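## Task

Remove the yellow sponge from the uppermost drawer of the slim cabinet with three drawers and set it on the desk. At the end, every drawer in the room must be fully closed, every cabinet must remain roughly where it started, and the robot must be neither toppled nor tilted. Anything that stays in place only because the robot is holding it does not count.

## Robot and tools

Robot: a simulated Hello Robot Stretch 3 with one arm. It has a two-wheeled base (0.33 m long, 0.34 m wide), a lift that moves the arm up and down a mast, and a telescoping arm that reaches out to the robot's right. The base cannot drive sideways, so to shift the gripper forward or back you drive the base. Turns on the spot pivot about the point between the drive wheels, 0.05 m behind the front edge. With the arm in and the wrist folded, the wrist pokes out at most 0.06 m beyond the right side and a spin sweeps a 0.28 m radius; an unfolded, level gripper reaches outside that circle. Loose objects may occasionally get a small external nudge.

Frames: the base frame has its origin on the floor between the drive wheels, x forward, y left, z up. hand_pose is reported in it, located where the closed fingertips meet; with all wrist joints at zero its x axis is up, y runs back along the arm toward the mast, z points to the rear. Fingertips are round pads 0.04 m wide and sit slightly nearer the wrist when wide open. The odometry frame is the base frame as it was when the scene began.

execute_actions: argument actions is a list holding one action or none (empty list = just report state and images). An action may contain base, joints, or both, plus optional contact_limits; its motions begin together and may finish at different times. base holds exactly one entry: translate_m, a relative straight drive in metres from the base's last reported position, forward positive, range -1 to 1; or rotate_rad, a relative in-place turn in radians, counter-clockwise (left) positive, range -3.2 to 3.2. joints is one dictionary of absolute targets keyed by joint name: lift_m 0 to 1.1 (arm height); arm_m 0 to 0.52 (extension); wrist_yaw_rad -1.345 to 4.42 (0 along the arm, positive toward the front, 3.0 folds over the base); wrist_pitch_rad -1.57 to 0.451 (0 level, negative tips fingertips down); wrist_roll_rad -2.911 to 2.911 (0 = fingers side by side, level); gripper_m -0.089 to 0.179 (larger = wider; the real tip gap is 0.007 m smaller when nearly shut, 0.025 m smaller when wide, and zero below 0.007); head_pan_rad -3.953 to 1.73 (0 forward, positive left, -1.57 along the arm); head_tilt_rad -1.53 to 0.419 (negative down). Done tolerances: 0.004 for lift, arm and gripper, 0.02 for yaw, roll, pan, tilt, 0.05 for pitch. A joint or base left out of an action may keep driving toward its earlier target without the statuses showing it. contact_limits takes only arm_m, an effort percentage 1 to 100; the arm stops (contact_stop) when its effort reaches that value (negative sense when retracting). Lower is softer, but too low halts instantly; values over the maximum are clipped, and the limit also caps holding force until the next action. cameras lists head_camera, nav_camera, wrist_camera or all; omitted/null/all gives every image, [] gives none. Bad keys or out-of-range numbers reject the whole call with no motion. No action runs beyond 15 s. If a result reports a stop, the remaining motion, wait and finished_scene calls of that same reply are skipped.

wait: seconds, 0 to 10; commands nothing and returns state and images. zoom_image: camera plus region [x0, y0, x1, y1] in pixels of that camera's latest full image, origin top-left, at most 504 by 504. finished_scene: scene, integer 1 to 2; irreversible, call it only once the goal holds on its own.

Results: base_status and joint_status tell how each motion of the last accepted action ended. done (for the base, wheels turned the commanded amount even if slipping); off_target (stopped short, possibly still pushing); contact_stop, time_out, torque_fault (target dropped, joint holds where it is unless slack or off). The arm and lift contact-stop on firm resistance and then go slack until recommanded; a slack lift may sag under load or be pushed up by closing fingers on a surface. Base, wrist and head never stop on contact. A wrist servo pushed hard for several seconds switches off for 10 s. on_its_own describes uncommanded behaviour; held at there is the held target, not the position. motor_effort is percent of maximum, positive toward higher joint values, peak in brackets; readings carry fixed and random errors; positive wheel effort pushes forward. lidar_m: 12 distances in metres, 30-degree sectors starting straight ahead and going counter-clockwise (4th left, 7th behind, 10th right), plane 0.17 m up, range 0.15 to 12, - for nothing; misses glass, thin legs, the robot, and parts of sectors 5, 6, 9, 10 when the lift is low. wrist_depth_mm (45 to 1000) and head_depth_mm (280 to 4000, sideways image) are 7x7 grids of median depth from top-left. base_odometry counts wheel turns; heading -3.142 to 3.142, left positive; turned_by_wheels and turned_by_imu give rotation since the last result; base_tilt in degrees (forward/right positive) has a constant offset of up to about 4.

Cameras: head_camera (896x504) and nav_camera (672x504 fisheye) move with head pan/tilt; wrist_camera (644x364) rides on the gripper. Calibration lines give K, distortion and T_world_to_cam, which takes base-frame points into the camera frame; expect small errors, larger for the wrist camera.

Practical rules: the base reaches 0.30 m/s and 1.9 rad/s only when stowed (lift_m under 0.30, arm_m under 0.03, wrist_yaw_rad over 2.54), otherwise 0.10 m/s and 0.63 rad/s. Grip by commanding gripper_m below the object width; release by going 0.02 or more above the touch value; neither reading nor status confirms a hold, and a changed value re-squeezes. Fold or unfold the wrist only with lift_m 0.32 to 0.95, wrist_pitch_rad -0.4, roll near 0; once folded the lift may go down to 0.25. With yaw below -0.4, keep pitch at -0.5 or lower. Avoid tipping: don't push an immovable thing with the gripper higher than about 0.45 m, don't push again right after a contact_stop, don't drive while gripping or hooking something fixed, and back out in small steps if snagged; if tilted, free the gripper and drop the lift to about 0.2. The world keeps running while you think, and the robot keeps its last command. Avoid drops, slips, slams, hard hits and torque faults.

Each tool is called after "Call:" as name(argument=value, ...), one argument or row to a line, values as JSON.

## Session

Call:
execute_actions(
  actions=[],
)

Scene clock: 0.00 s.
base_odometry: x=+0.000 y=+0.000 heading=+0.000 (m, m, rad; odometry frame)
turned_by_wheels: +0.000 (rad since the last result)
turned_by_imu: +0.000 (rad since the last result)
base_tilt: forward=-1.6 right=-1.6 (deg)
lidar_m: 2.24 2.32 2.22 2.12 1.82 1.34 1.51 2.00 2.00 2.27 1.40 1.40
head_depth_mm: 1990 2016 2073 2078 2088 2090 2108 / 2089 2231 2243 2267 2271 2273 2210 / 2092 2385 2437 2469 2487 2496 2334 / 2056 2670 2692 2742 2739 2758 2355 / 2037 2865 3017 2998 3054 3026 2334 / 2035 3064 3197 3184 3063 2996 2350 / 2021 2811 2930 2919 2830 2864 2366
base_status: not commanded
joint_positions: lift_m=+0.526 arm_m=+0.003 wrist_yaw_rad=+3.048 wrist_pitch_rad=-0.333 wrist_roll_rad=-0.020 gripper_m=+0.037 head_pan_rad=-0.004 head_tilt_rad=+0.011
joint_status: not commanded
motor_effort: left_wheel=-1 right_wheel=+0 lift_m=+18 arm_m=+0 wrist_yaw_rad=+0 wrist_pitch_rad=+5 wrist_roll_rad=+0 gripper_m=+1 head_pan_rad=+1 head_tilt_rad=+2 (%)
hand_pose: x=+0.0007 y=+0.0855 z=+0.5579 quat_wxyz=(+0.149, +0.695, +0.086, +0.698) (m; base frame)
wrist_depth_mm: - - - - - - - / - - - - - - - / - - - - - - - / - - - - - - - / 924 952 - 927 - 953 987 / 777 798 - 785 757 799 791 / 667 671 675 682 680 678 688
pictures: head_camera (sideways: a quarter turn clockwise sets it upright), nav_camera (sideways: a quarter turn counterclockwise sets it upright), wrist_camera
Images, in order (width x height): head_camera 896x504, nav_camera 672x504, wrist_camera 644x364.

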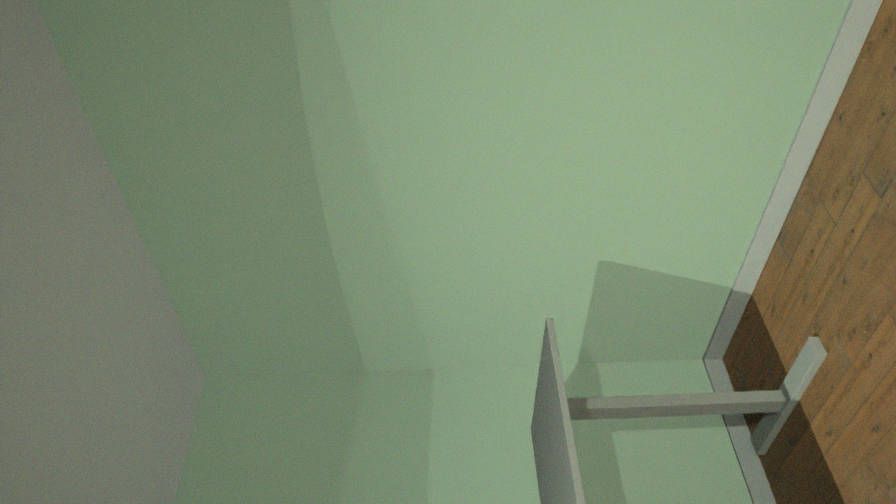

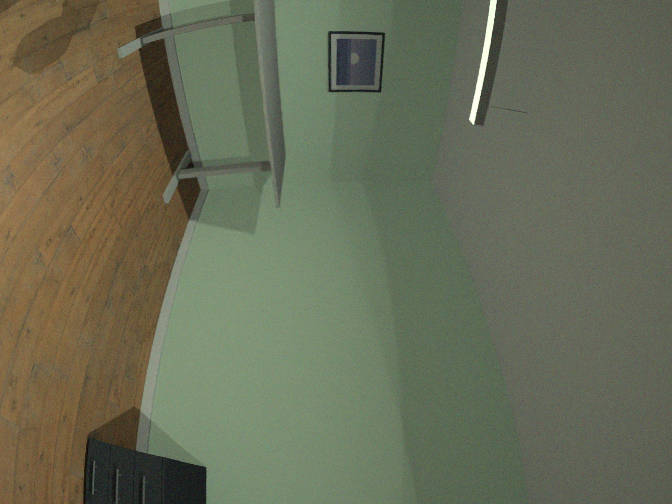

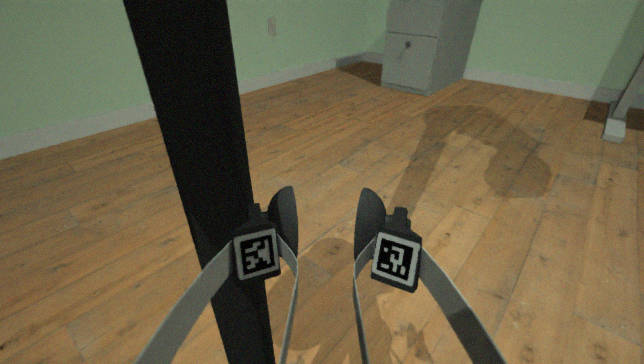

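Call:
execute_actions(
  actions=[
    {"joints": {"head_pan_rad": -0.9, "head_tilt_rad": -0.5}},
  ],
  cameras=["head_camera", "nav_camera"],
)

Call:
execute_actions(
  actions=[
    {"joints": {"head_pan_rad": -2.4, "head_tilt_rad": -0.5}},
  ],
  cameras=["head_camera", "nav_camera"],
)

Call:
execute_actions(
  actions=[
    {"joints": {"head_pan_rad": -3.9, "head_tilt_rad": -0.5}},
  ],
  cameras=["head_camera", "nav_camera"],
)

Call:
execute_actions(
  actions=[
    {"joints": {"head_pan_rad": 1.4, "head_tilt_rad": -0.4}},
  ],
  cameras=["head_camera", "nav_camera"],
)

Scene clock: 2.40 s.
base_odometry: x=+0.000 y=+0.000 heading=+0.000 (m, m, rad; odometry frame)
turned_by_wheels: +0.000 (rad since the last result)
turned_by_imu: -0.001 (rad since the last result)
base_tilt: forward=-1.7 right=-1.6 (deg)
lidar_m: 2.24 2.32 2.22 2.12 1.81 1.34 1.51 2.01 2.00 2.28 1.40 1.40
head_depth_mm: 1711 1880 2053 2258 1934 1568 1310 / 1700 1840 2033 2254 1956 1566 1319 / 1685 1829 1996 2148 1834 1585 1317 / 1668 1821 1947 1621 1727 1593 1326 / 1667 1798 1949 1588 1689 1605 1334 / 1639 1772 1946 2097 2013 1597 1343 / 1614 1749 1900 2102 2008 1608 1340
base_status: not commanded
joint_positions: lift_m=+0.526 arm_m=+0.003 wrist_yaw_rad=+3.048 wrist_pitch_rad=-0.333 wrist_roll_rad=-0.020 gripper_m=+0.037 head_pan_rad=-0.893 head_tilt_rad=-0.493
joint_status: all done
motor_effort: left_wheel=+0(0) right_wheel=+0(0) lift_m=+18(18) arm_m=+0(0) wrist_yaw_rad=+0(0) wrist_pitch_rad=+5(5) wrist_roll_rad=+0(0) gripper_m=+0(0) head_pan_rad=-4(46) head_tilt_rad=-2(22) (%)
hand_pose: x=+0.0007 y=+0.0855 z=+0.5579 quat_wxyz=(+0.149, +0.695, +0.086, +0.698) (m; base frame)
wrist_depth_mm: - - - - - - - / - - - - - - - / - - - - - - - / - - - - - - - / 936 930 - 954 - 947 969 / 772 780 - 784 761 799 785 / 673 671 676 676 681 680 679
pictures: head_camera (sideways: a quarter turn clockwise sets it upright), nav_camera (sideways: a quarter turn counterclockwise sets it upright)
camera_calibration (this result's frames):
head_camera: T_world_to_cam=[[-0.248145, 0.405196, -0.879909, 1.16335], [0.791514, 0.608488, 0.0569906, -0.0765596], [0.558506, -0.682319, -0.471712, 0.563055], [0, 0, 0, 1]] pos_world=[0.0348081, -0.0406169, 1.29361]
nav_camera: T_world_to_cam=[[0.234459, -0.363255, 0.901707, -1.12732], [-0.813306, -0.581392, -0.0227418, 0.0886798], [0.532506, -0.728031, -0.43175, 0.520073], [0, 0, 0, 1]] pos_world=[0.0594917, 0.0206836, 1.24307]
Images, in order (width x height): head_camera 896x504, nav_camera 672x504.

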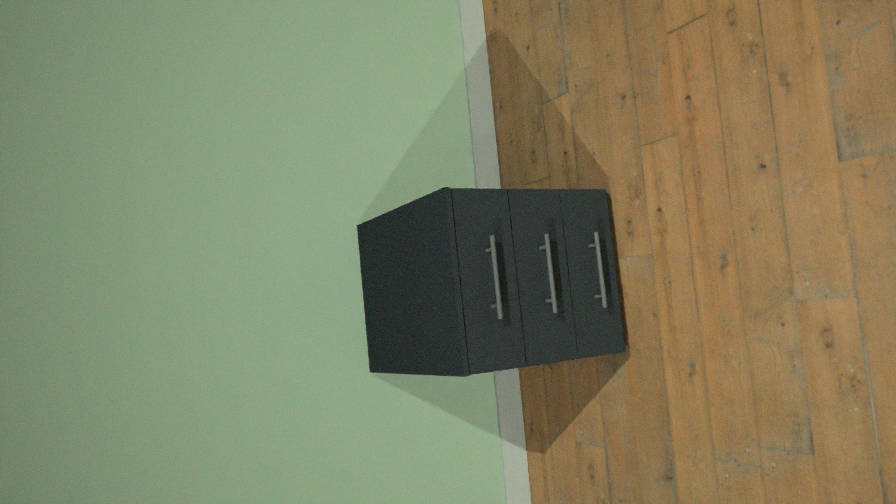

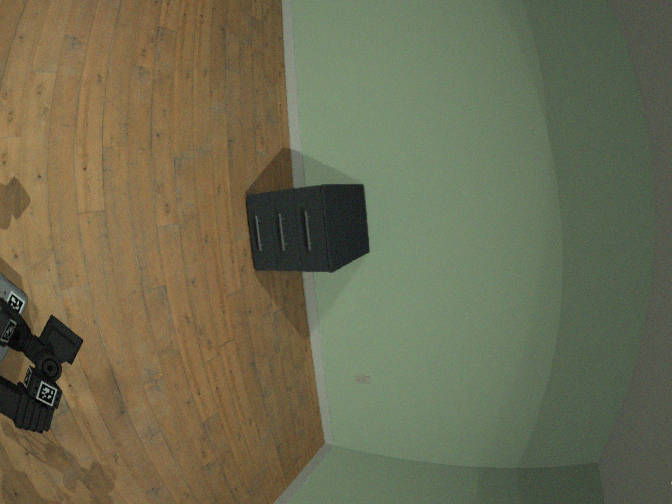

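Scene clock: 3.73 s.
base_odometry: x=+0.000 y=+0.000 heading=+0.000 (m, m, rad; odometry frame)
turned_by_wheels: +0.000 (rad since the last result)
turned_by_imu: +0.000 (rad since the last result)
base_tilt: forward=-1.5 right=-1.5 (deg)
lidar_m: 2.25 2.32 2.22 2.12 1.82 1.34 1.51 2.01 2.01 2.26 1.40 1.40
head_depth_mm: 1722 1885 2039 2246 1938 1565 1309 / 1740 1870 2050 2251 1941 1567 1311 / 1716 1869 2032 2255 1963 1596 1311 / 1704 1855 2026 2220 1984 1599 1326 / 1713 1855 2015 2218 1987 1600 1327 / 1698 1853 2007 2215 1996 1613 1339 / 1697 1835 2013 2212 2014 1613 1342
base_status: not commanded
joint_positions: lift_m=+0.526 arm_m=+0.003 wrist_yaw_rad=+3.048 wrist_pitch_rad=-0.333 wrist_roll_rad=-0.020 gripper_m=+0.037 head_pan_rad=-2.393 head_tilt_rad=-0.494
joint_status: all done
motor_effort: left_wheel=-1(1) right_wheel=+0(0) lift_m=+18(17) arm_m=+0(0) wrist_yaw_rad=+0(1) wrist_pitch_rad=+5(5) wrist_roll_rad=+0(0) gripper_m=+1(1) head_pan_rad=-4(48) head_tilt_rad=-2(2) (%)
hand_pose: x=+0.0007 y=+0.0855 z=+0.5579 quat_wxyz=(+0.149, +0.695, +0.086, +0.698) (m; base frame)
wrist_depth_mm: - - - - - - - / - - - - - - - / - - - - - - - / - - - - - - - / 940 939 - 968 - 960 957 / 777 779 - 796 767 798 796 / 668 670 671 673 689 683 692
pictures: head_camera (sideways: a quarter turn clockwise sets it upright), nav_camera (sideways: a quarter turn counterclockwise sets it upright)
camera_calibration (this result's frames):
head_camera: T_world_to_cam=[[0.386844, 0.276387, -0.879751, 1.15927], [0.662939, -0.746502, 0.056983, -0.0757654], [-0.640986, -0.605265, -0.472008, 0.570757], [0, 0, 0, 1]] pos_world=[-0.0323823, -0.0315074, 1.29359]
nav_camera: T_world_to_cam=[[-0.345981, -0.259773, 0.901562, -1.12359], [-0.637461, 0.770147, -0.0227225, 0.0875821], [-0.688433, -0.582572, -0.432052, 0.527915], [0, 0, 0, 1]] pos_world=[0.030523, -0.0517814, 1.24306]
Images, in order (width x height): head_camera 896x504, nav_camera 672x504.

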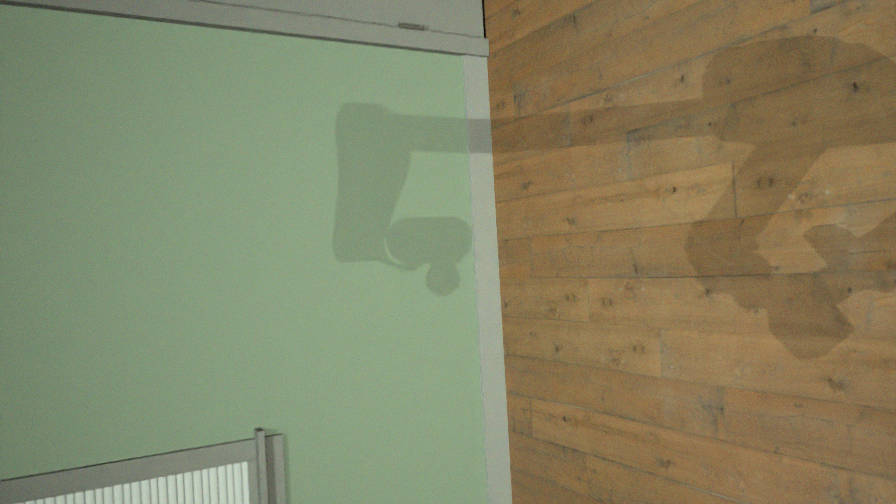

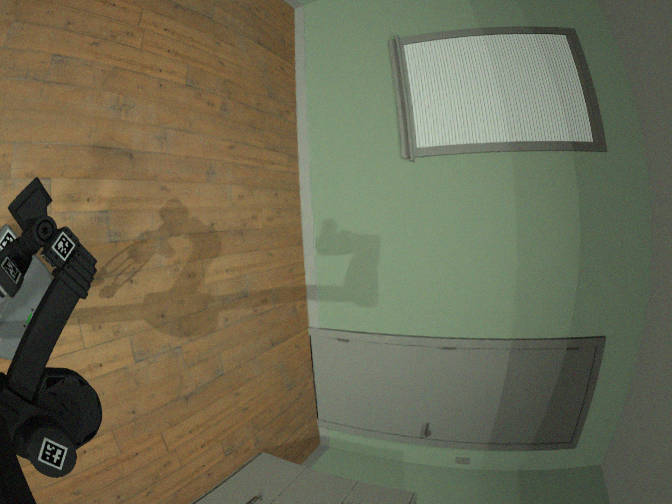

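Scene clock: 5.07 s.
base_odometry: x=+0.000 y=+0.000 heading=+0.000 (m, m, rad; odometry frame)
turned_by_wheels: +0.000 (rad since the last result)
turned_by_imu: +0.000 (rad since the last result)
base_tilt: forward=-1.6 right=-1.7 (deg)
lidar_m: 2.24 2.32 2.22 2.12 1.82 1.35 1.51 2.01 2.00 2.28 1.40 1.40
head_depth_mm: - - - - - - - / 1534 1672 1829 2027 1953 1576 1359 / 1549 1691 1826 2043 1951 1587 1314 / 1544 1683 1851 2027 1992 1592 1332 / 1559 1687 1816 1982 1889 1598 1333 / 1564 1612 1362 1475 1633 1606 1333 / 1551 1646 1314 1461 1637 1619 1345
base_status: not commanded
joint_positions: lift_m=+0.526 arm_m=+0.003 wrist_yaw_rad=+3.048 wrist_pitch_rad=-0.333 wrist_roll_rad=-0.020 gripper_m=+0.037 head_pan_rad=-3.893 head_tilt_rad=-0.494
joint_status: all done
motor_effort: left_wheel=-1(1) right_wheel=+1(0) lift_m=+18(18) arm_m=+0(0) wrist_yaw_rad=+0(0) wrist_pitch_rad=+5(5) wrist_roll_rad=+0(0) gripper_m=+0(0) head_pan_rad=-4(48) head_tilt_rad=-2(2) (%)
hand_pose: x=+0.0007 y=+0.0855 z=+0.5579 quat_wxyz=(+0.149, +0.695, +0.086, +0.698) (m; base frame)
wrist_depth_mm: - - - - - - - / - - - - - - - / - - - - - - - / - - - - - - - / 911 934 - 946 - 967 965 / 780 791 - 803 768 810 807 / 677 665 673 675 679 685 677
pictures: head_camera (sideways: a quarter turn clockwise sets it upright), nav_camera (sideways: a quarter turn counterclockwise sets it upright)
camera_calibration (this result's frames):
head_camera: T_world_to_cam=[[0.303091, -0.366354, -0.879728, 1.15975], [-0.697738, -0.714083, 0.0569819, -0.0674638], [-0.649074, 0.596549, -0.472051, 0.570863], [0, 0, 0, 1]] pos_world=[-0.0280504, 0.0361569, 1.29359]
nav_camera: T_world_to_cam=[[-0.283629, 0.326769, 0.901541, -1.12394], [0.723126, 0.690342, -0.0227197, 0.0792788], [-0.629796, 0.645484, -0.432097, 0.527615], [0, 0, 0, 1]] pos_world=[-0.0438218, -0.0280267, 1.24306]
Images, in order (width x height): head_camera 896x504, nav_camera 672x504.

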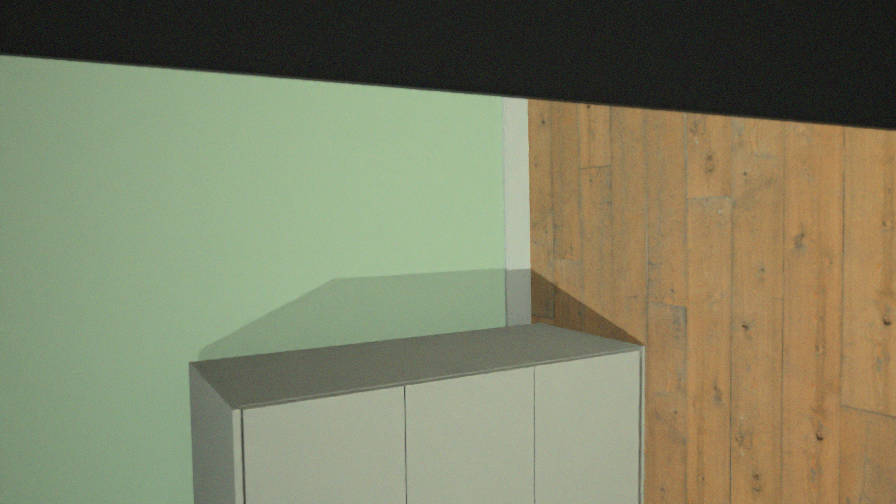

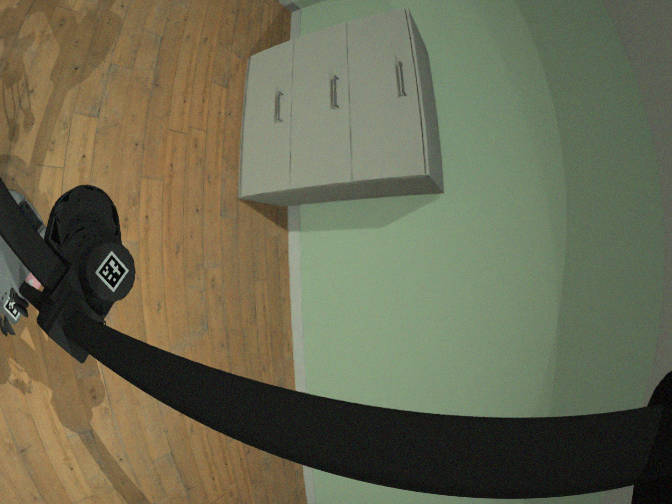

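Scene clock: 8.13 s.
base_odometry: x=+0.000 y=+0.000 heading=+0.000 (m, m, rad; odometry frame)
turned_by_wheels: +0.000 (rad since the last result)
turned_by_imu: -0.001 (rad since the last result)
base_tilt: forward=-1.7 right=-1.7 (deg)
lidar_m: 2.24 2.32 2.22 2.13 1.82 1.34 1.50 2.00 2.00 2.27 1.40 1.40
head_depth_mm: 2405 2616 2611 2708 2151 1698 1387 / 2564 2745 2273 2351 2159 1723 1407 / 2709 2857 3036 2561 2206 1717 1392 / 2758 2930 3136 3038 2212 1721 1404 / 2455 2598 2762 2831 2232 1741 1406 / 2206 2293 2412 2564 2255 1746 1421 / 1976 2078 2180 2265 2245 1729 1422
base_status: not commanded
joint_positions: lift_m=+0.526 arm_m=+0.003 wrist_yaw_rad=+3.048 wrist_pitch_rad=-0.333 wrist_roll_rad=-0.020 gripper_m=+0.037 head_pan_rad=+1.393 head_tilt_rad=-0.408
joint_status: all done
motor_effort: left_wheel=-1(0) right_wheel=+1(0) lift_m=+18(17) arm_m=+0(0) wrist_yaw_rad=+0(1) wrist_pitch_rad=+5(5) wrist_roll_rad=+0(0) gripper_m=+0(0) head_pan_rad=+4(42) head_tilt_rad=+3(10) (%)
hand_pose: x=+0.0007 y=+0.0855 z=+0.5579 quat_wxyz=(+0.149, +0.695, +0.086, +0.698) (m; base frame)
wrist_depth_mm: - - - - - - - / - - - - - - - / - - - - - - - / - - - - - - - / 940 932 - 941 - 943 951 / 787 788 - 784 758 797 797 / 672 666 675 675 679 677 685
pictures: head_camera (sideways: a quarter turn clockwise sets it upright), nav_camera (sideways: a quarter turn counterclockwise sets it upright)
camera_calibration (this result's frames):
head_camera: T_world_to_cam=[[-0.1299, -0.377986, -0.916653, 1.21056], [-0.97921, 0.194168, 0.058699, -0.0679887], [0.155797, 0.905221, -0.39535, 0.466144], [0, 0, 0, 1]] pos_world=[0.018053, 0.0488135, 1.29795]
nav_camera: T_world_to_cam=[[0.106892, 0.338489, 0.934879, -1.16983], [0.972537, -0.231117, -0.0275179, 0.0840068], [0.206752, 0.912146, -0.353897, 0.420749], [0, 0, 0, 1]] pos_world=[-0.043645, 0.0316053, 1.24486]
Images, in order (width x height): head_camera 896x504, nav_camera 672x504.

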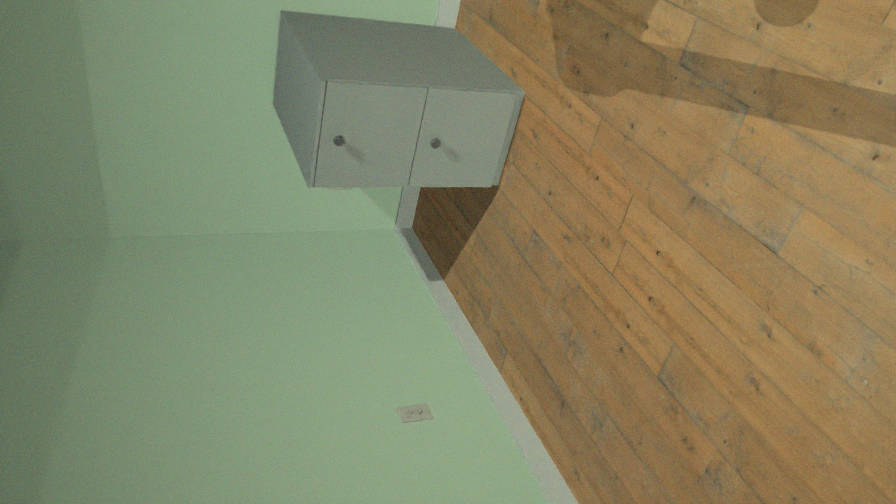

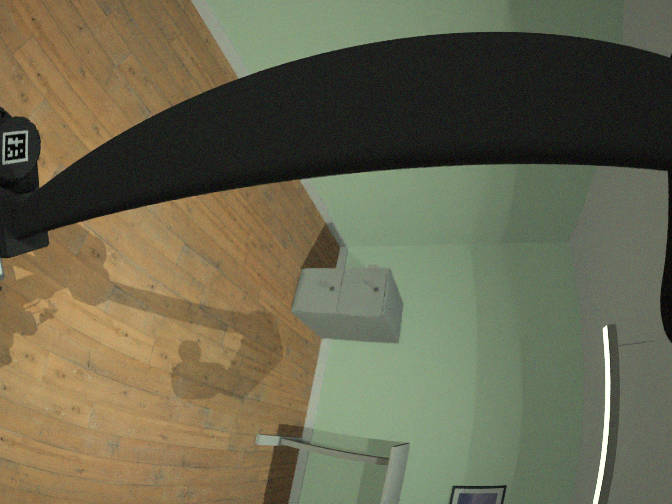

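Call:
execute_actions(
  actions=[
    {"base": {"rotate_rad": -0.87}, "joints": {"head_pan_rad": 0.0, "head_tilt_rad": -0.6, "wrist_pitch_rad": -0.4, "wrist_roll_rad": 0.0}},
  ],
  cameras=["head_camera"],
)

Call:
execute_actions(
  actions=[
    {"base": {"translate_m": 0.6}, "joints": {"wrist_yaw_rad": 0.0, "head_tilt_rad": -0.8}},
  ],
  cameras=["head_camera"],
)

Call:
execute_actions(
  actions=[
    {"base": {"rotate_rad": 1.636}, "joints": {"wrist_pitch_rad": 0.0, "head_pan_rad": -1.57, "head_tilt_rad": -0.8}},
  ],
)

Scene clock: 15.37 s.
base_odometry: x=+0.000 y=+0.000 heading=-0.870 (m, m, rad; odometry frame)
turned_by_wheels: -0.870 (rad since the last result)
turned_by_imu: -0.875 (rad since the last result)
base_tilt: forward=-1.6 right=-1.5 (deg)
lidar_m: 1.40 1.98 2.55 2.32 2.81 1.94 1.82 1.34 1.72 2.00 2.03 2.08
head_depth_mm: 1702 1896 2114 2187 1730 1448 1238 / 1699 1866 2118 2205 1742 1459 1241 / 1683 1854 2015 1718 1762 1452 1250 / 1669 1845 1804 1648 1767 1467 1254 / 1660 1823 1807 1630 1738 1486 1265 / 1650 1804 2024 2151 1787 1488 1261 / 1637 1802 2001 2175 1819 1493 1279
base_status: done
joint_positions: lift_m=+0.526 arm_m=+0.003 wrist_yaw_rad=+3.048 wrist_pitch_rad=-0.414 wrist_roll_rad=-0.004 gripper_m=+0.037 head_pan_rad=+0.007 head_tilt_rad=-0.592
joint_status: all done
motor_effort: left_wheel=+1(4) right_wheel=-2(4) lift_m=+18(18) arm_m=+0(0) wrist_yaw_rad=+0(0) wrist_pitch_rad=+4(7) wrist_roll_rad=+2(3) gripper_m=+0(1) head_pan_rad=-3(47) head_tilt_rad=-3(14) (%)
hand_pose: x=-0.0002 y=+0.0762 z=+0.5393 quat_wxyz=(+0.178, +0.696, +0.113, +0.686) (m; base frame)
wrist_depth_mm: - - - - - - - / - - - - - - - / - - - - - - - / - - - - - - - / 872 886 - 860 900 846 873 / 740 735 - 731 714 736 733 / 642 643 637 636 635 637 641
pictures: head_camera (sideways: a quarter turn clockwise sets it upright)
camera_calibration (this result's frames):
head_camera: T_world_to_cam=[[-0.556542, 0.0569409, -0.828866, 1.09867], [0.0210139, 0.998294, 0.0544705, -0.0685714], [0.830554, 0.0128974, -0.556789, 0.67209], [0, 0, 0, 1]] pos_world=[0.0546893, -0.00277302, 1.2886]
Images, in order (width x height): head_camera 896x504.

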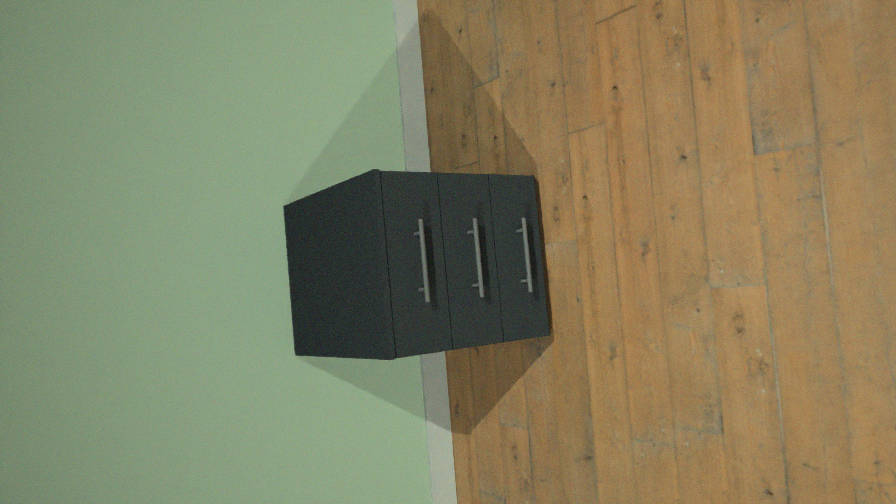

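Scene clock: 22.33 s.
base_odometry: x=+0.387 y=-0.459 heading=-0.870 (m, m, rad; odometry frame)
turned_by_wheels: +0.000 (rad since the last result)
turned_by_imu: -0.002 (rad since the last result)
base_tilt: forward=-1.6 right=-1.6 (deg)
lidar_m: 0.80 0.81 1.77 2.40 2.55 2.57 1.92 1.94 2.08 1.95 1.98 1.45
head_depth_mm: 1232 1416 1642 1741 1475 1298 1147 / 1222 1402 1621 1722 1487 1295 1149 / 1207 1387 1337 1124 1399 1295 1151 / 1196 1363 1270 1114 1338 1304 1156 / 1182 1357 1274 1118 1333 1312 1160 / 1183 1345 1365 1128 1482 1320 1161 / 1168 1319 1527 1732 1515 1327 1176
base_status: done
joint_positions: lift_m=+0.526 arm_m=+0.003 wrist_yaw_rad=+0.003 wrist_pitch_rad=-0.414 wrist_roll_rad=-0.003 gripper_m=+0.037 head_pan_rad=+0.007 head_tilt_rad=-0.790
joint_status: all done
motor_effort: left_wheel=+1(6) right_wheel=-2(3) lift_m=+18(17) arm_m=+0(0) wrist_yaw_rad=-3(6) wrist_pitch_rad=+4(4) wrist_roll_rad=+2(2) gripper_m=+0(1) head_pan_rad=-4(4) head_tilt_rad=-4(15) (%)
hand_pose: x=-0.0208 y=-0.3726 z=+0.5393 quat_wxyz=(+0.693, +0.147, -0.691, -0.145) (m; base frame)
wrist_depth_mm: - - - - - - - / - - - - - - - / - - - - - - - / - - - - - - - / 870 874 877 876 916 857 872 / 728 738 708 727 711 738 726 / 645 639 638 638 645 637 643
pictures: head_camera (sideways: a quarter turn clockwise sets it upright)
camera_calibration (this result's frames):
head_camera: T_world_to_cam=[[-0.708304, 0.0559481, -0.703687, 0.936428], [0.0312767, 0.998363, 0.0478949, -0.0600602], [0.705214, 0.0119152, -0.708894, 0.870716], [0, 0, 0, 1]] pos_world=[0.0511132, -0.00280418, 1.27907]
Images, in order (width x height): head_camera 896x504.

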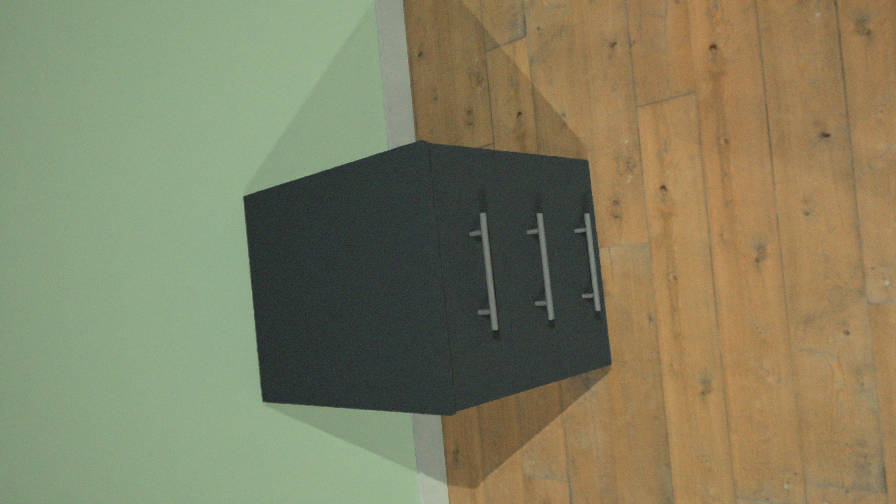

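Scene clock: 25.90 s.
base_odometry: x=+0.387 y=-0.459 heading=+0.766 (m, m, rad; odometry frame)
turned_by_wheels: +1.636 (rad since the last result)
turned_by_imu: +1.642 (rad since the last result)
base_tilt: forward=-1.7 right=-1.7 (deg)
lidar_m: 2.39 2.55 2.54 1.92 1.96 2.04 1.95 2.00 1.42 0.80 0.82 1.86
head_depth_mm: 1216 1376 1619 1723 1484 1289 1157 / 1209 1385 1569 1625 1460 1297 1160 / 1208 1383 1255 1120 1383 1305 - / 1204 1377 1265 1113 1361 1314 1158 / 1193 1355 1271 1127 1355 1319 1160 / 1199 1350 1544 1723 1514 1322 1162 / 1187 1343 1562 1745 1525 1325 1170
base_status: done
joint_positions: lift_m=+0.526 arm_m=+0.003 wrist_yaw_rad=+0.002 wrist_pitch_rad=-0.025 wrist_roll_rad=-0.003 gripper_m=+0.037 head_pan_rad=-1.563 head_tilt_rad=-0.790
joint_status: all done
motor_effort: left_wheel=-3(5) right_wheel=+3(7) lift_m=+18(18) arm_m=+0(0) wrist_yaw_rad=-2(3) wrist_pitch_rad=+7(7) wrist_roll_rad=+2(1) gripper_m=+0(0) head_pan_rad=-3(45) head_tilt_rad=-4(3) (%)
hand_pose: x=-0.0209 y=-0.4033 z=+0.6341 quat_wxyz=(+0.708, +0.010, -0.706, -0.008) (m; base frame)
wrist_depth_mm: - - - - - - - / - - - - - - - / - - - - - - - / - - 752 652 - - - / - - 587 591 - - - / - - 626 623 637 - - / 897 928 656 647 841 915 912
pictures: head_camera (sideways: a quarter turn clockwise sets it upright), nav_camera (sideways: a quarter turn counterclockwise sets it upright), wrist_camera
camera_calibration (this result's frames):
head_camera: T_world_to_cam=[[0.0553929, 0.708388, -0.703646, 0.931717], [0.998387, -0.0304974, 0.0478928, -0.0659568], [0.0124672, -0.705164, -0.708934, 0.874994], [0, 0, 0, 1]] pos_world=[0.00333109, -0.0450141, 1.27907]
nav_camera: T_world_to_cam=[[-0.0400015, -0.675195, 0.736554, -0.910315], [-0.998543, 0.0537333, -0.00497282, 0.0666711], [-0.0362198, -0.735679, -0.676361, 0.841784], [0, 0, 0, 1]] pos_world=[0.0606493, 0.00106011, 1.24018]
wrist_camera: T_world_to_cam=[[-0.999755, -0.00768072, 0.0207625, -0.043225], [-0.021941, 0.219051, -0.975467, 0.737888], [0.00294423, -0.975683, -0.219166, -0.0933536], [0, 0, 0, 1]] pos_world=[-0.0267496, -0.253051, 0.700223]
Images, in order (width x height): head_camera 896x504, nav_camera 672x504, wrist_camera 644x364.

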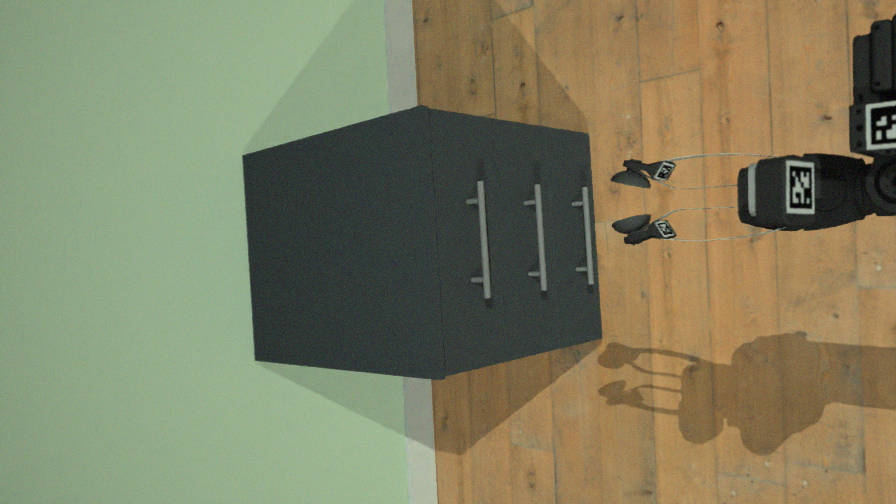

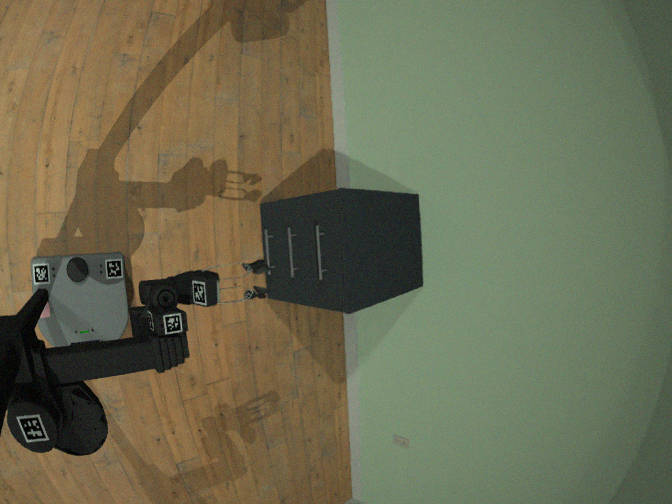

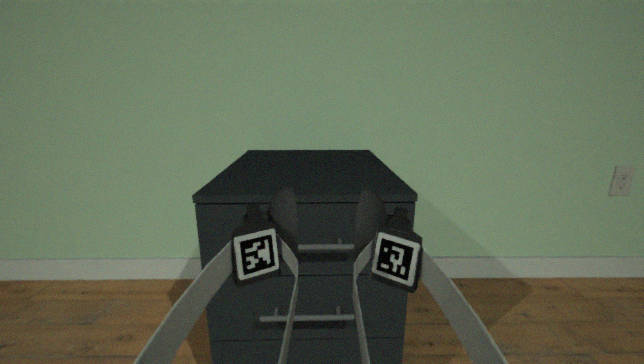

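Call:
execute_actions(
  actions=[
    {"base": {"rotate_rad": 0.02}, "joints": {"lift_m": 0.357, "wrist_roll_rad": 1.57, "gripper_m": 0.09, "arm_m": 0.24, "wrist_pitch_rad": 0.02}},
  ],
)

Scene clock: 31.90 s.
base_odometry: x=+0.387 y=-0.459 heading=+0.786 (m, m, rad; odometry frame)
turned_by_wheels: +0.020 (rad since the last result)
turned_by_imu: +0.018 (rad since the last result)
base_tilt: forward=-1.5 right=-1.6 (deg)
lidar_m: 2.39 2.55 2.52 1.92 1.97 2.03 1.95 1.96 1.41 0.80 0.83 1.89
head_depth_mm: 1205 1365 1603 1733 1464 1294 1144 / 1200 1375 1529 1183 1450 1314 1154 / 1203 1377 1257 1115 1358 - 1155 / 1198 1369 1265 1119 1372 1308 1156 / 1208 1379 1269 1127 1417 1307 1169 / 1196 1363 1591 1754 1506 1322 1164 / 1199 1372 1583 1740 1514 1316 1171
base_status: done
joint_positions: lift_m=+0.357 arm_m=+0.240 wrist_yaw_rad=+0.002 wrist_pitch_rad=-0.003 wrist_roll_rad=+1.570 gripper_m=+0.090 head_pan_rad=-1.563 head_tilt_rad=-0.790
joint_status: all done
motor_effort: left_wheel=-3(6) right_wheel=+2(7) lift_m=+13(16) arm_m=+4(3) wrist_yaw_rad=-1(3) wrist_pitch_rad=+7(8) wrist_roll_rad=+0(2) gripper_m=+0(80) head_pan_rad=-4(4) head_tilt_rad=-4(4) (%)
hand_pose: x=-0.0208 y=-0.6408 z=+0.4708 quat_wxyz=(+0.001, +0.001, -1.000, -0.002) (m; base frame)
wrist_depth_mm: 803 785 778 297 298 297 297 / 807 822 817 307 306 307 307 / 859 854 860 317 318 315 316 / 879 886 884 327 328 325 327 / 903 925 898 337 336 337 337 / 955 926 944 349 353 348 349 / - - - 363 365 364 362
pictures: head_camera (sideways: a quarter turn clockwise sets it upright), nav_camera (sideways: a quarter turn counterclockwise sets it upright), wrist_camera
camera_calibration (this result's frames):
head_camera: T_world_to_cam=[[0.055402, 0.70839, -0.703644, 0.931713], [0.998386, -0.0305103, 0.0478926, -0.0659566], [0.0124582, -0.705162, -0.708937, 0.874997], [0, 0, 0, 1]] pos_world=[0.00333052, -0.0450139, 1.27907]
nav_camera: T_world_to_cam=[[-0.0400101, -0.675197, 0.736551, -0.910312], [-0.998542, 0.053746, -0.00497259, 0.0666708], [-0.0362292, -0.735676, -0.676364, 0.841787], [0, 0, 0, 1]] pos_world=[0.0606493, 0.00105964, 1.24018]
wrist_camera: T_world_to_cam=[[-0.0189611, -0.000751855, -0.99982, 0.463735], [0.980353, 0.196358, -0.0187395, 0.186522], [0.196337, -0.980532, -0.00298607, -0.461737], [0, 0, 0, 1]] pos_world=[-0.0834089, -0.489024, 0.465768]
Images, in order (width x height): head_camera 896x504, nav_camera 672x504, wrist_camera 644x364.

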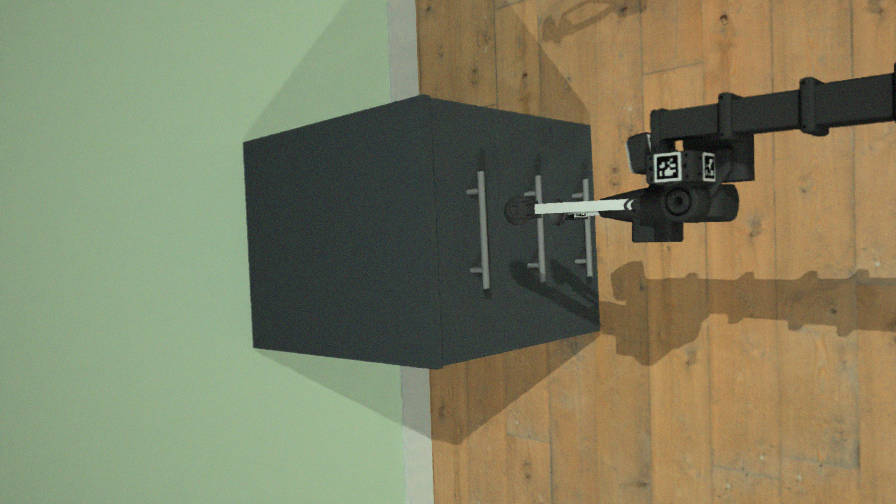

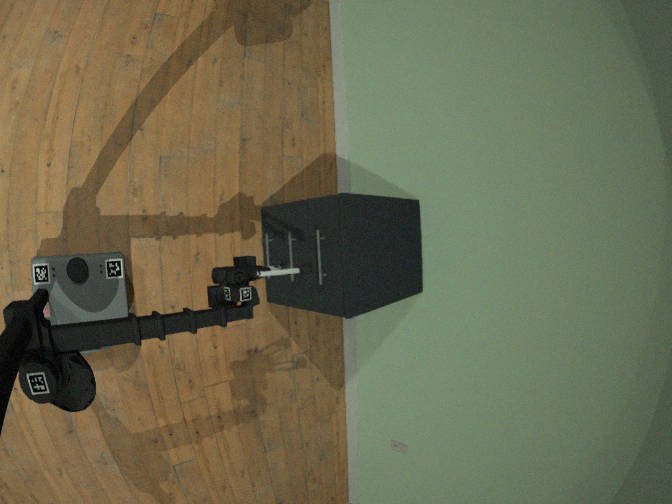

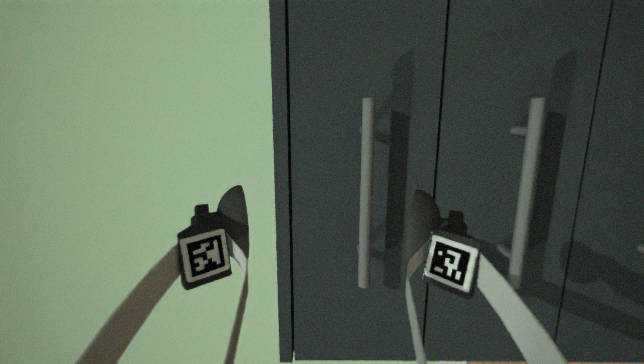

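Call:
execute_actions(
  actions=[
    {"joints": {"lift_m": 0.327, "arm_m": 0.32}},
  ],
  cameras=["head_camera", "wrist_camera"],
)

Scene clock: 35.40 s.
base_odometry: x=+0.387 y=-0.459 heading=+0.786 (m, m, rad; odometry frame)
turned_by_wheels: +0.000 (rad since the last result)
turned_by_imu: -0.001 (rad since the last result)
base_tilt: forward=-1.6 right=-1.7 (deg)
lidar_m: 2.39 2.55 2.52 1.92 1.97 2.03 1.95 1.95 1.42 0.80 0.83 1.89
head_depth_mm: 1204 1377 1612 1735 1475 1289 1144 / 1207 1373 1528 1178 1456 1291 1143 / 1204 1361 1252 1121 1329 1278 1155 / 1195 1370 1275 1111 1328 1304 1150 / 1195 1376 1272 1124 1416 1316 1160 / 1202 1354 1578 1746 1501 1322 1169 / 1196 1354 1582 1760 1519 1326 1172
base_status: not commanded
joint_positions: lift_m=+0.327 arm_m=+0.320 wrist_yaw_rad=+0.002 wrist_pitch_rad=-0.003 wrist_roll_rad=+1.570 gripper_m=+0.090 head_pan_rad=-1.563 head_tilt_rad=-0.790
joint_status: all done
motor_effort: left_wheel=-2(2) right_wheel=+2(1) lift_m=+12(13) arm_m=+3(4) wrist_yaw_rad=-2(2) wrist_pitch_rad=+7(7) wrist_roll_rad=+0(1) gripper_m=+0(0) head_pan_rad=-4(4) head_tilt_rad=-3(4) (%)
hand_pose: x=-0.0209 y=-0.7208 z=+0.4408 quat_wxyz=(+0.001, +0.001, -1.000, -0.002) (m; base frame)
wrist_depth_mm: 723 715 226 225 225 225 224 / 751 735 233 231 231 231 232 / 772 763 241 237 237 239 237 / 804 791 258 245 245 247 246 / 819 829 256 255 256 253 255 / 868 856 266 265 266 260 264 / 880 910 881 273 273 274 275
pictures: head_camera (sideways: a quarter turn clockwise sets it upright), wrist_camera
camera_calibration (this result's frames):
head_camera: T_world_to_cam=[[0.0554019, 0.70839, -0.703644, 0.931713], [0.998386, -0.0305102, 0.0478926, -0.0659566], [0.0124583, -0.705162, -0.708937, 0.874997], [0, 0, 0, 1]] pos_world=[0.00333052, -0.0450139, 1.27907]
wrist_camera: T_world_to_cam=[[-0.01894, -0.000804345, -0.99982, 0.43366], [0.980356, 0.196345, -0.0187292, 0.201657], [0.196324, -0.980535, -0.00293022, -0.540292], [0, 0, 0, 1]] pos_world=[-0.0834101, -0.56902, 0.435776]
Images, in order (width x height): head_camera 896x504, wrist_camera 644x364.

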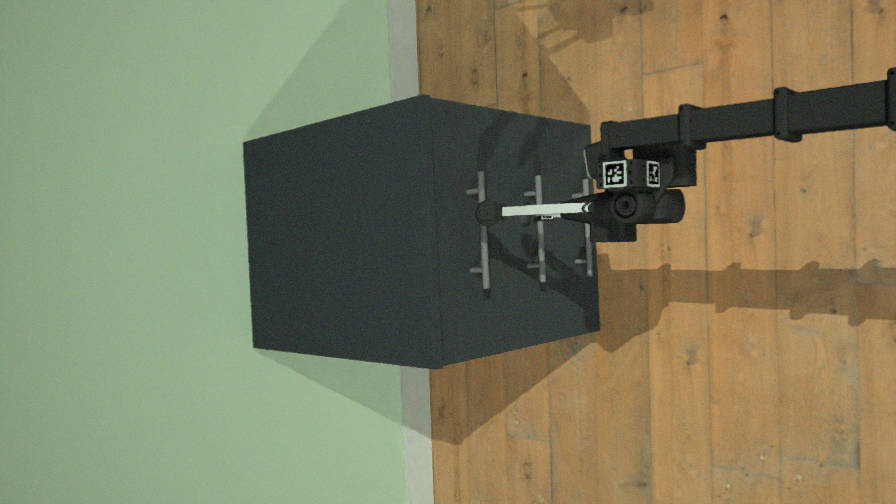

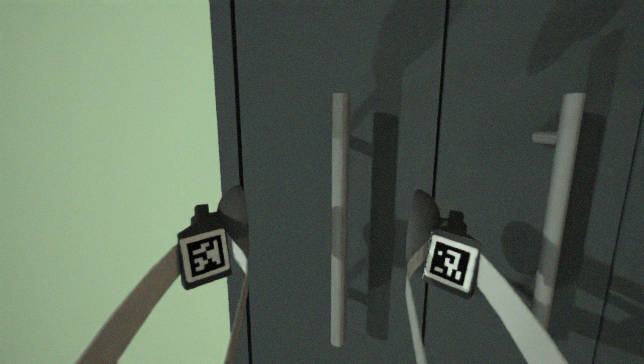

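Call:
execute_actions(
  actions=[
    {"joints": {"lift_m": 0.319, "arm_m": 0.378, "gripper_m": 0.07}, "contact_limits": {"arm_m": 15}},
  ],
  cameras=["head_camera", "wrist_camera"],
)

Scene clock: 39.23 s.
base_odometry: x=+0.387 y=-0.459 heading=+0.786 (m, m, rad; odometry frame)
turned_by_wheels: +0.000 (rad since the last result)
turned_by_imu: -0.001 (rad since the last result)
base_tilt: forward=-1.6 right=-1.6 (deg)
lidar_m: 2.40 2.55 2.52 1.92 1.97 2.03 1.95 1.96 1.41 0.80 0.83 1.89
head_depth_mm: 1194 1374 1599 1721 1478 1287 1142 / 1208 1374 1522 1174 1457 1317 1152 / 1203 1371 1256 1115 1250 1295 1160 / 1196 1369 1255 1113 1339 1308 1162 / 1194 1369 1272 1123 1409 1309 1162 / 1196 1366 1593 1739 1508 1323 1162 / 1187 1365 1594 1729 1527 1323 1162
base_status: not commanded
joint_positions: lift_m=+0.319 arm_m=+0.378 wrist_yaw_rad=+0.002 wrist_pitch_rad=-0.003 wrist_roll_rad=+1.570 gripper_m=+0.070 head_pan_rad=-1.563 head_tilt_rad=-0.790
joint_status: all done
motor_effort: left_wheel=-2(2) right_wheel=+2(2) lift_m=+13(13) arm_m=+3(3) wrist_yaw_rad=-3(3) wrist_pitch_rad=+7(7) wrist_roll_rad=+0(0) gripper_m=-1(73) head_pan_rad=-4(5) head_tilt_rad=-4(4) (%)
contact_limits: arm_m 15 (drawing in: default 23, maximum 38; extending or still: default 32, maximum 52)
hand_pose: x=-0.0209 y=-0.7788 z=+0.4328 quat_wxyz=(+0.001, +0.001, -1.000, -0.002) (m; base frame)
wrist_depth_mm: 665 669 171 171 171 171 170 / 689 684 176 175 176 177 176 / 710 706 183 180 182 182 181 / 735 736 189 187 187 188 187 / 767 764 193 194 194 194 191 / 799 793 204 201 202 202 198 / 824 835 209 208 209 209 205
pictures: head_camera (sideways: a quarter turn clockwise sets it upright), wrist_camera
camera_calibration (this result's frames):
head_camera: T_world_to_cam=[[0.055402, 0.70839, -0.703644, 0.931713], [0.998386, -0.0305105, 0.0478926, -0.0659566], [0.0124581, -0.705162, -0.708937, 0.874997], [0, 0, 0, 1]] pos_world=[0.00333051, -0.0450139, 1.27907]
wrist_camera: T_world_to_cam=[[-0.0189395, -0.000804883, -0.99982, 0.425604], [0.980357, 0.196341, -0.0187289, 0.212894], [0.19632, -0.980535, -0.00292952, -0.59719], [0, 0, 0, 1]] pos_world=[-0.0834105, -0.627023, 0.427765]
Images, in order (width x height): head_camera 896x504, wrist_camera 644x364.

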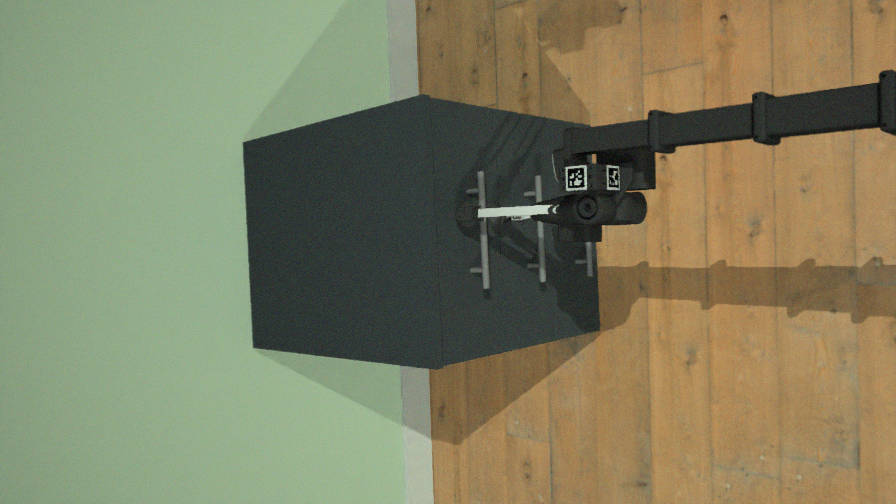

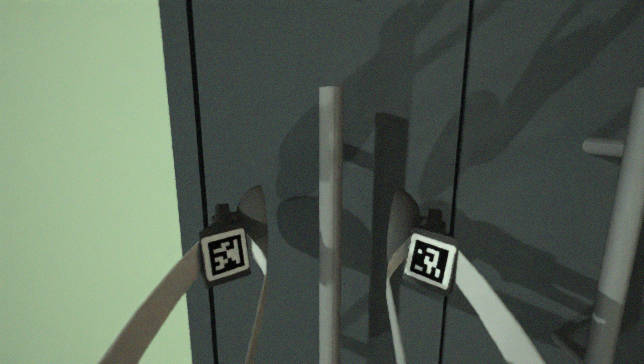

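Call:
execute_actions(
  actions=[
    {"joints": {"gripper_m": -0.03}},
  ],
  cameras=["wrist_camera"],
)

Call:
execute_actions(
  actions=[
    {"joints": {"arm_m": 0.30}},
  ],
  cameras=["head_camera", "wrist_camera"],
)

Scene clock: 41.57 s.
base_odometry: x=+0.387 y=-0.459 heading=+0.786 (m, m, rad; odometry frame)
turned_by_wheels: +0.000 (rad since the last result)
turned_by_imu: -0.001 (rad since the last result)
base_tilt: forward=-1.5 right=-1.6 (deg)
lidar_m: 2.40 2.55 2.52 1.92 1.96 2.03 1.95 1.96 1.41 0.80 0.83 1.89
head_depth_mm: 1199 1381 1602 1734 1480 1281 1143 / 1204 1368 1521 1182 1453 1311 1155 / 1204 1372 1260 1117 1245 1294 1153 / 1197 1368 1263 1117 1343 1307 1154 / 1200 1368 1278 1129 1410 1319 1163 / 1197 1363 1588 1746 1518 1313 1164 / 1198 1361 1586 1761 1529 1321 1166
base_status: not commanded
joint_positions: lift_m=+0.319 arm_m=+0.378 wrist_yaw_rad=+0.002 wrist_pitch_rad=-0.005 wrist_roll_rad=+1.570 gripper_m=-0.029 head_pan_rad=-1.563 head_tilt_rad=-0.790
joint_status: all done
motor_effort: left_wheel=-3(2) right_wheel=+2(2) lift_m=+13(13) arm_m=+3(3) wrist_yaw_rad=-2(3) wrist_pitch_rad=+7(8) wrist_roll_rad=+0(0) gripper_m=-13(92) head_pan_rad=-4(3) head_tilt_rad=-3(3) (%)
hand_pose: x=-0.0209 y=-0.7788 z=+0.4323 quat_wxyz=(+0.001, +0.001, -1.000, -0.003) (m; base frame)
wrist_depth_mm: 670 658 171 172 171 171 171 / 699 682 176 175 177 176 176 / 723 711 182 181 182 182 181 / 740 727 188 185 189 188 187 / 760 781 195 - 194 194 193 / 793 801 202 203 202 203 200 / 830 840 210 208 209 209 207
pictures: wrist_camera
camera_calibration (this result's frames):
wrist_camera: T_world_to_cam=[[-0.0189615, 0.00119129, -0.99982, 0.426642], [0.980395, 0.196184, -0.0183594, 0.212643], [0.196127, -0.980566, -0.00488789, -0.596313], [0, 0, 0, 1]] pos_world=[-0.0834313, -0.62695, 0.427555]
Images, in order (width x height): wrist_camera 644x364.

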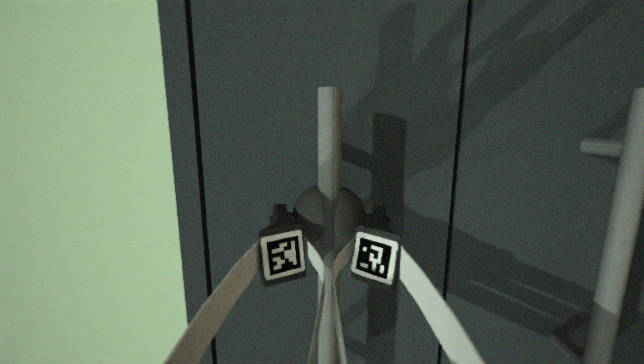

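Scene clock: 43.33 s.
base_odometry: x=+0.387 y=-0.459 heading=+0.786 (m, m, rad; odometry frame)
turned_by_wheels: +0.000 (rad since the last result)
turned_by_imu: +0.000 (rad since the last result)
base_tilt: forward=-1.6 right=-1.6 (deg)
lidar_m: 2.40 2.55 2.51 1.93 1.97 2.03 1.94 1.95 1.41 0.80 0.83 1.89
head_depth_mm: 1198 1376 1603 1743 1469 1294 1139 / 1204 1374 1529 1178 1453 1314 1143 / 1205 1359 1253 1119 1335 1256 1155 / 1198 1366 1266 1110 1365 1311 1162 / 1194 1363 1283 1124 1413 1309 1167 / 1194 1359 1581 1755 1516 1314 1159 / 1195 1361 1577 1745 1510 1318 1167
base_status: not commanded
joint_positions: lift_m=+0.319 arm_m=+0.300 wrist_yaw_rad=+0.002 wrist_pitch_rad=-0.004 wrist_roll_rad=+1.570 gripper_m=-0.030 head_pan_rad=-1.563 head_tilt_rad=-0.790
joint_status: all done
motor_effort: left_wheel=-2(3) right_wheel=+1(2) lift_m=+13(13) arm_m=-3(6) wrist_yaw_rad=-2(1) wrist_pitch_rad=+7(7) wrist_roll_rad=-1(1) gripper_m=-10(13) head_pan_rad=-4(4) head_tilt_rad=-4(4) (%)
hand_pose: x=-0.0209 y=-0.7014 z=+0.4325 quat_wxyz=(+0.001, +0.001, -1.000, -0.003) (m; base frame)
wrist_depth_mm: 734 731 246 243 242 242 244 / 774 758 252 250 249 250 251 / 792 781 258 255 258 255 257 / 825 816 269 265 266 265 266 / 846 851 290 - 275 275 275 / 882 862 864 287 286 283 285 / 903 925 298 295 297 297 296
pictures: head_camera (sideways: a quarter turn clockwise sets it upright), wrist_camera
camera_calibration (this result's frames):
head_camera: T_world_to_cam=[[0.055402, 0.70839, -0.703644, 0.931713], [0.998386, -0.0305105, 0.0478926, -0.0659566], [0.0124581, -0.705162, -0.708937, 0.874998], [0, 0, 0, 1]] pos_world=[0.00333051, -0.0450139, 1.27907]
wrist_camera: T_world_to_cam=[[-0.0188631, 0.000299202, -0.999822, 0.426156], [0.980398, 0.196164, -0.0184379, 0.197486], [0.196124, -0.980571, -0.00399359, -0.520821], [0, 0, 0, 1]] pos_world=[-0.083431, -0.549569, 0.427642]
Images, in order (width x height): head_camera 896x504, wrist_camera 644x364.

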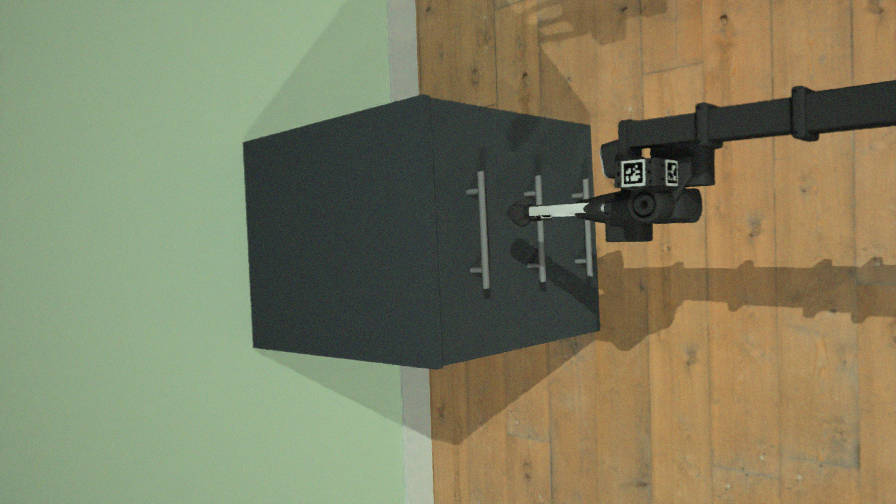

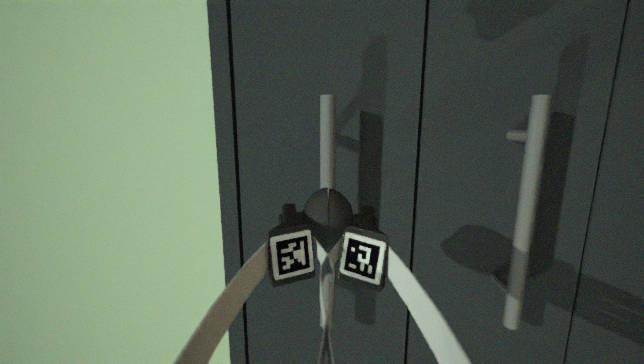

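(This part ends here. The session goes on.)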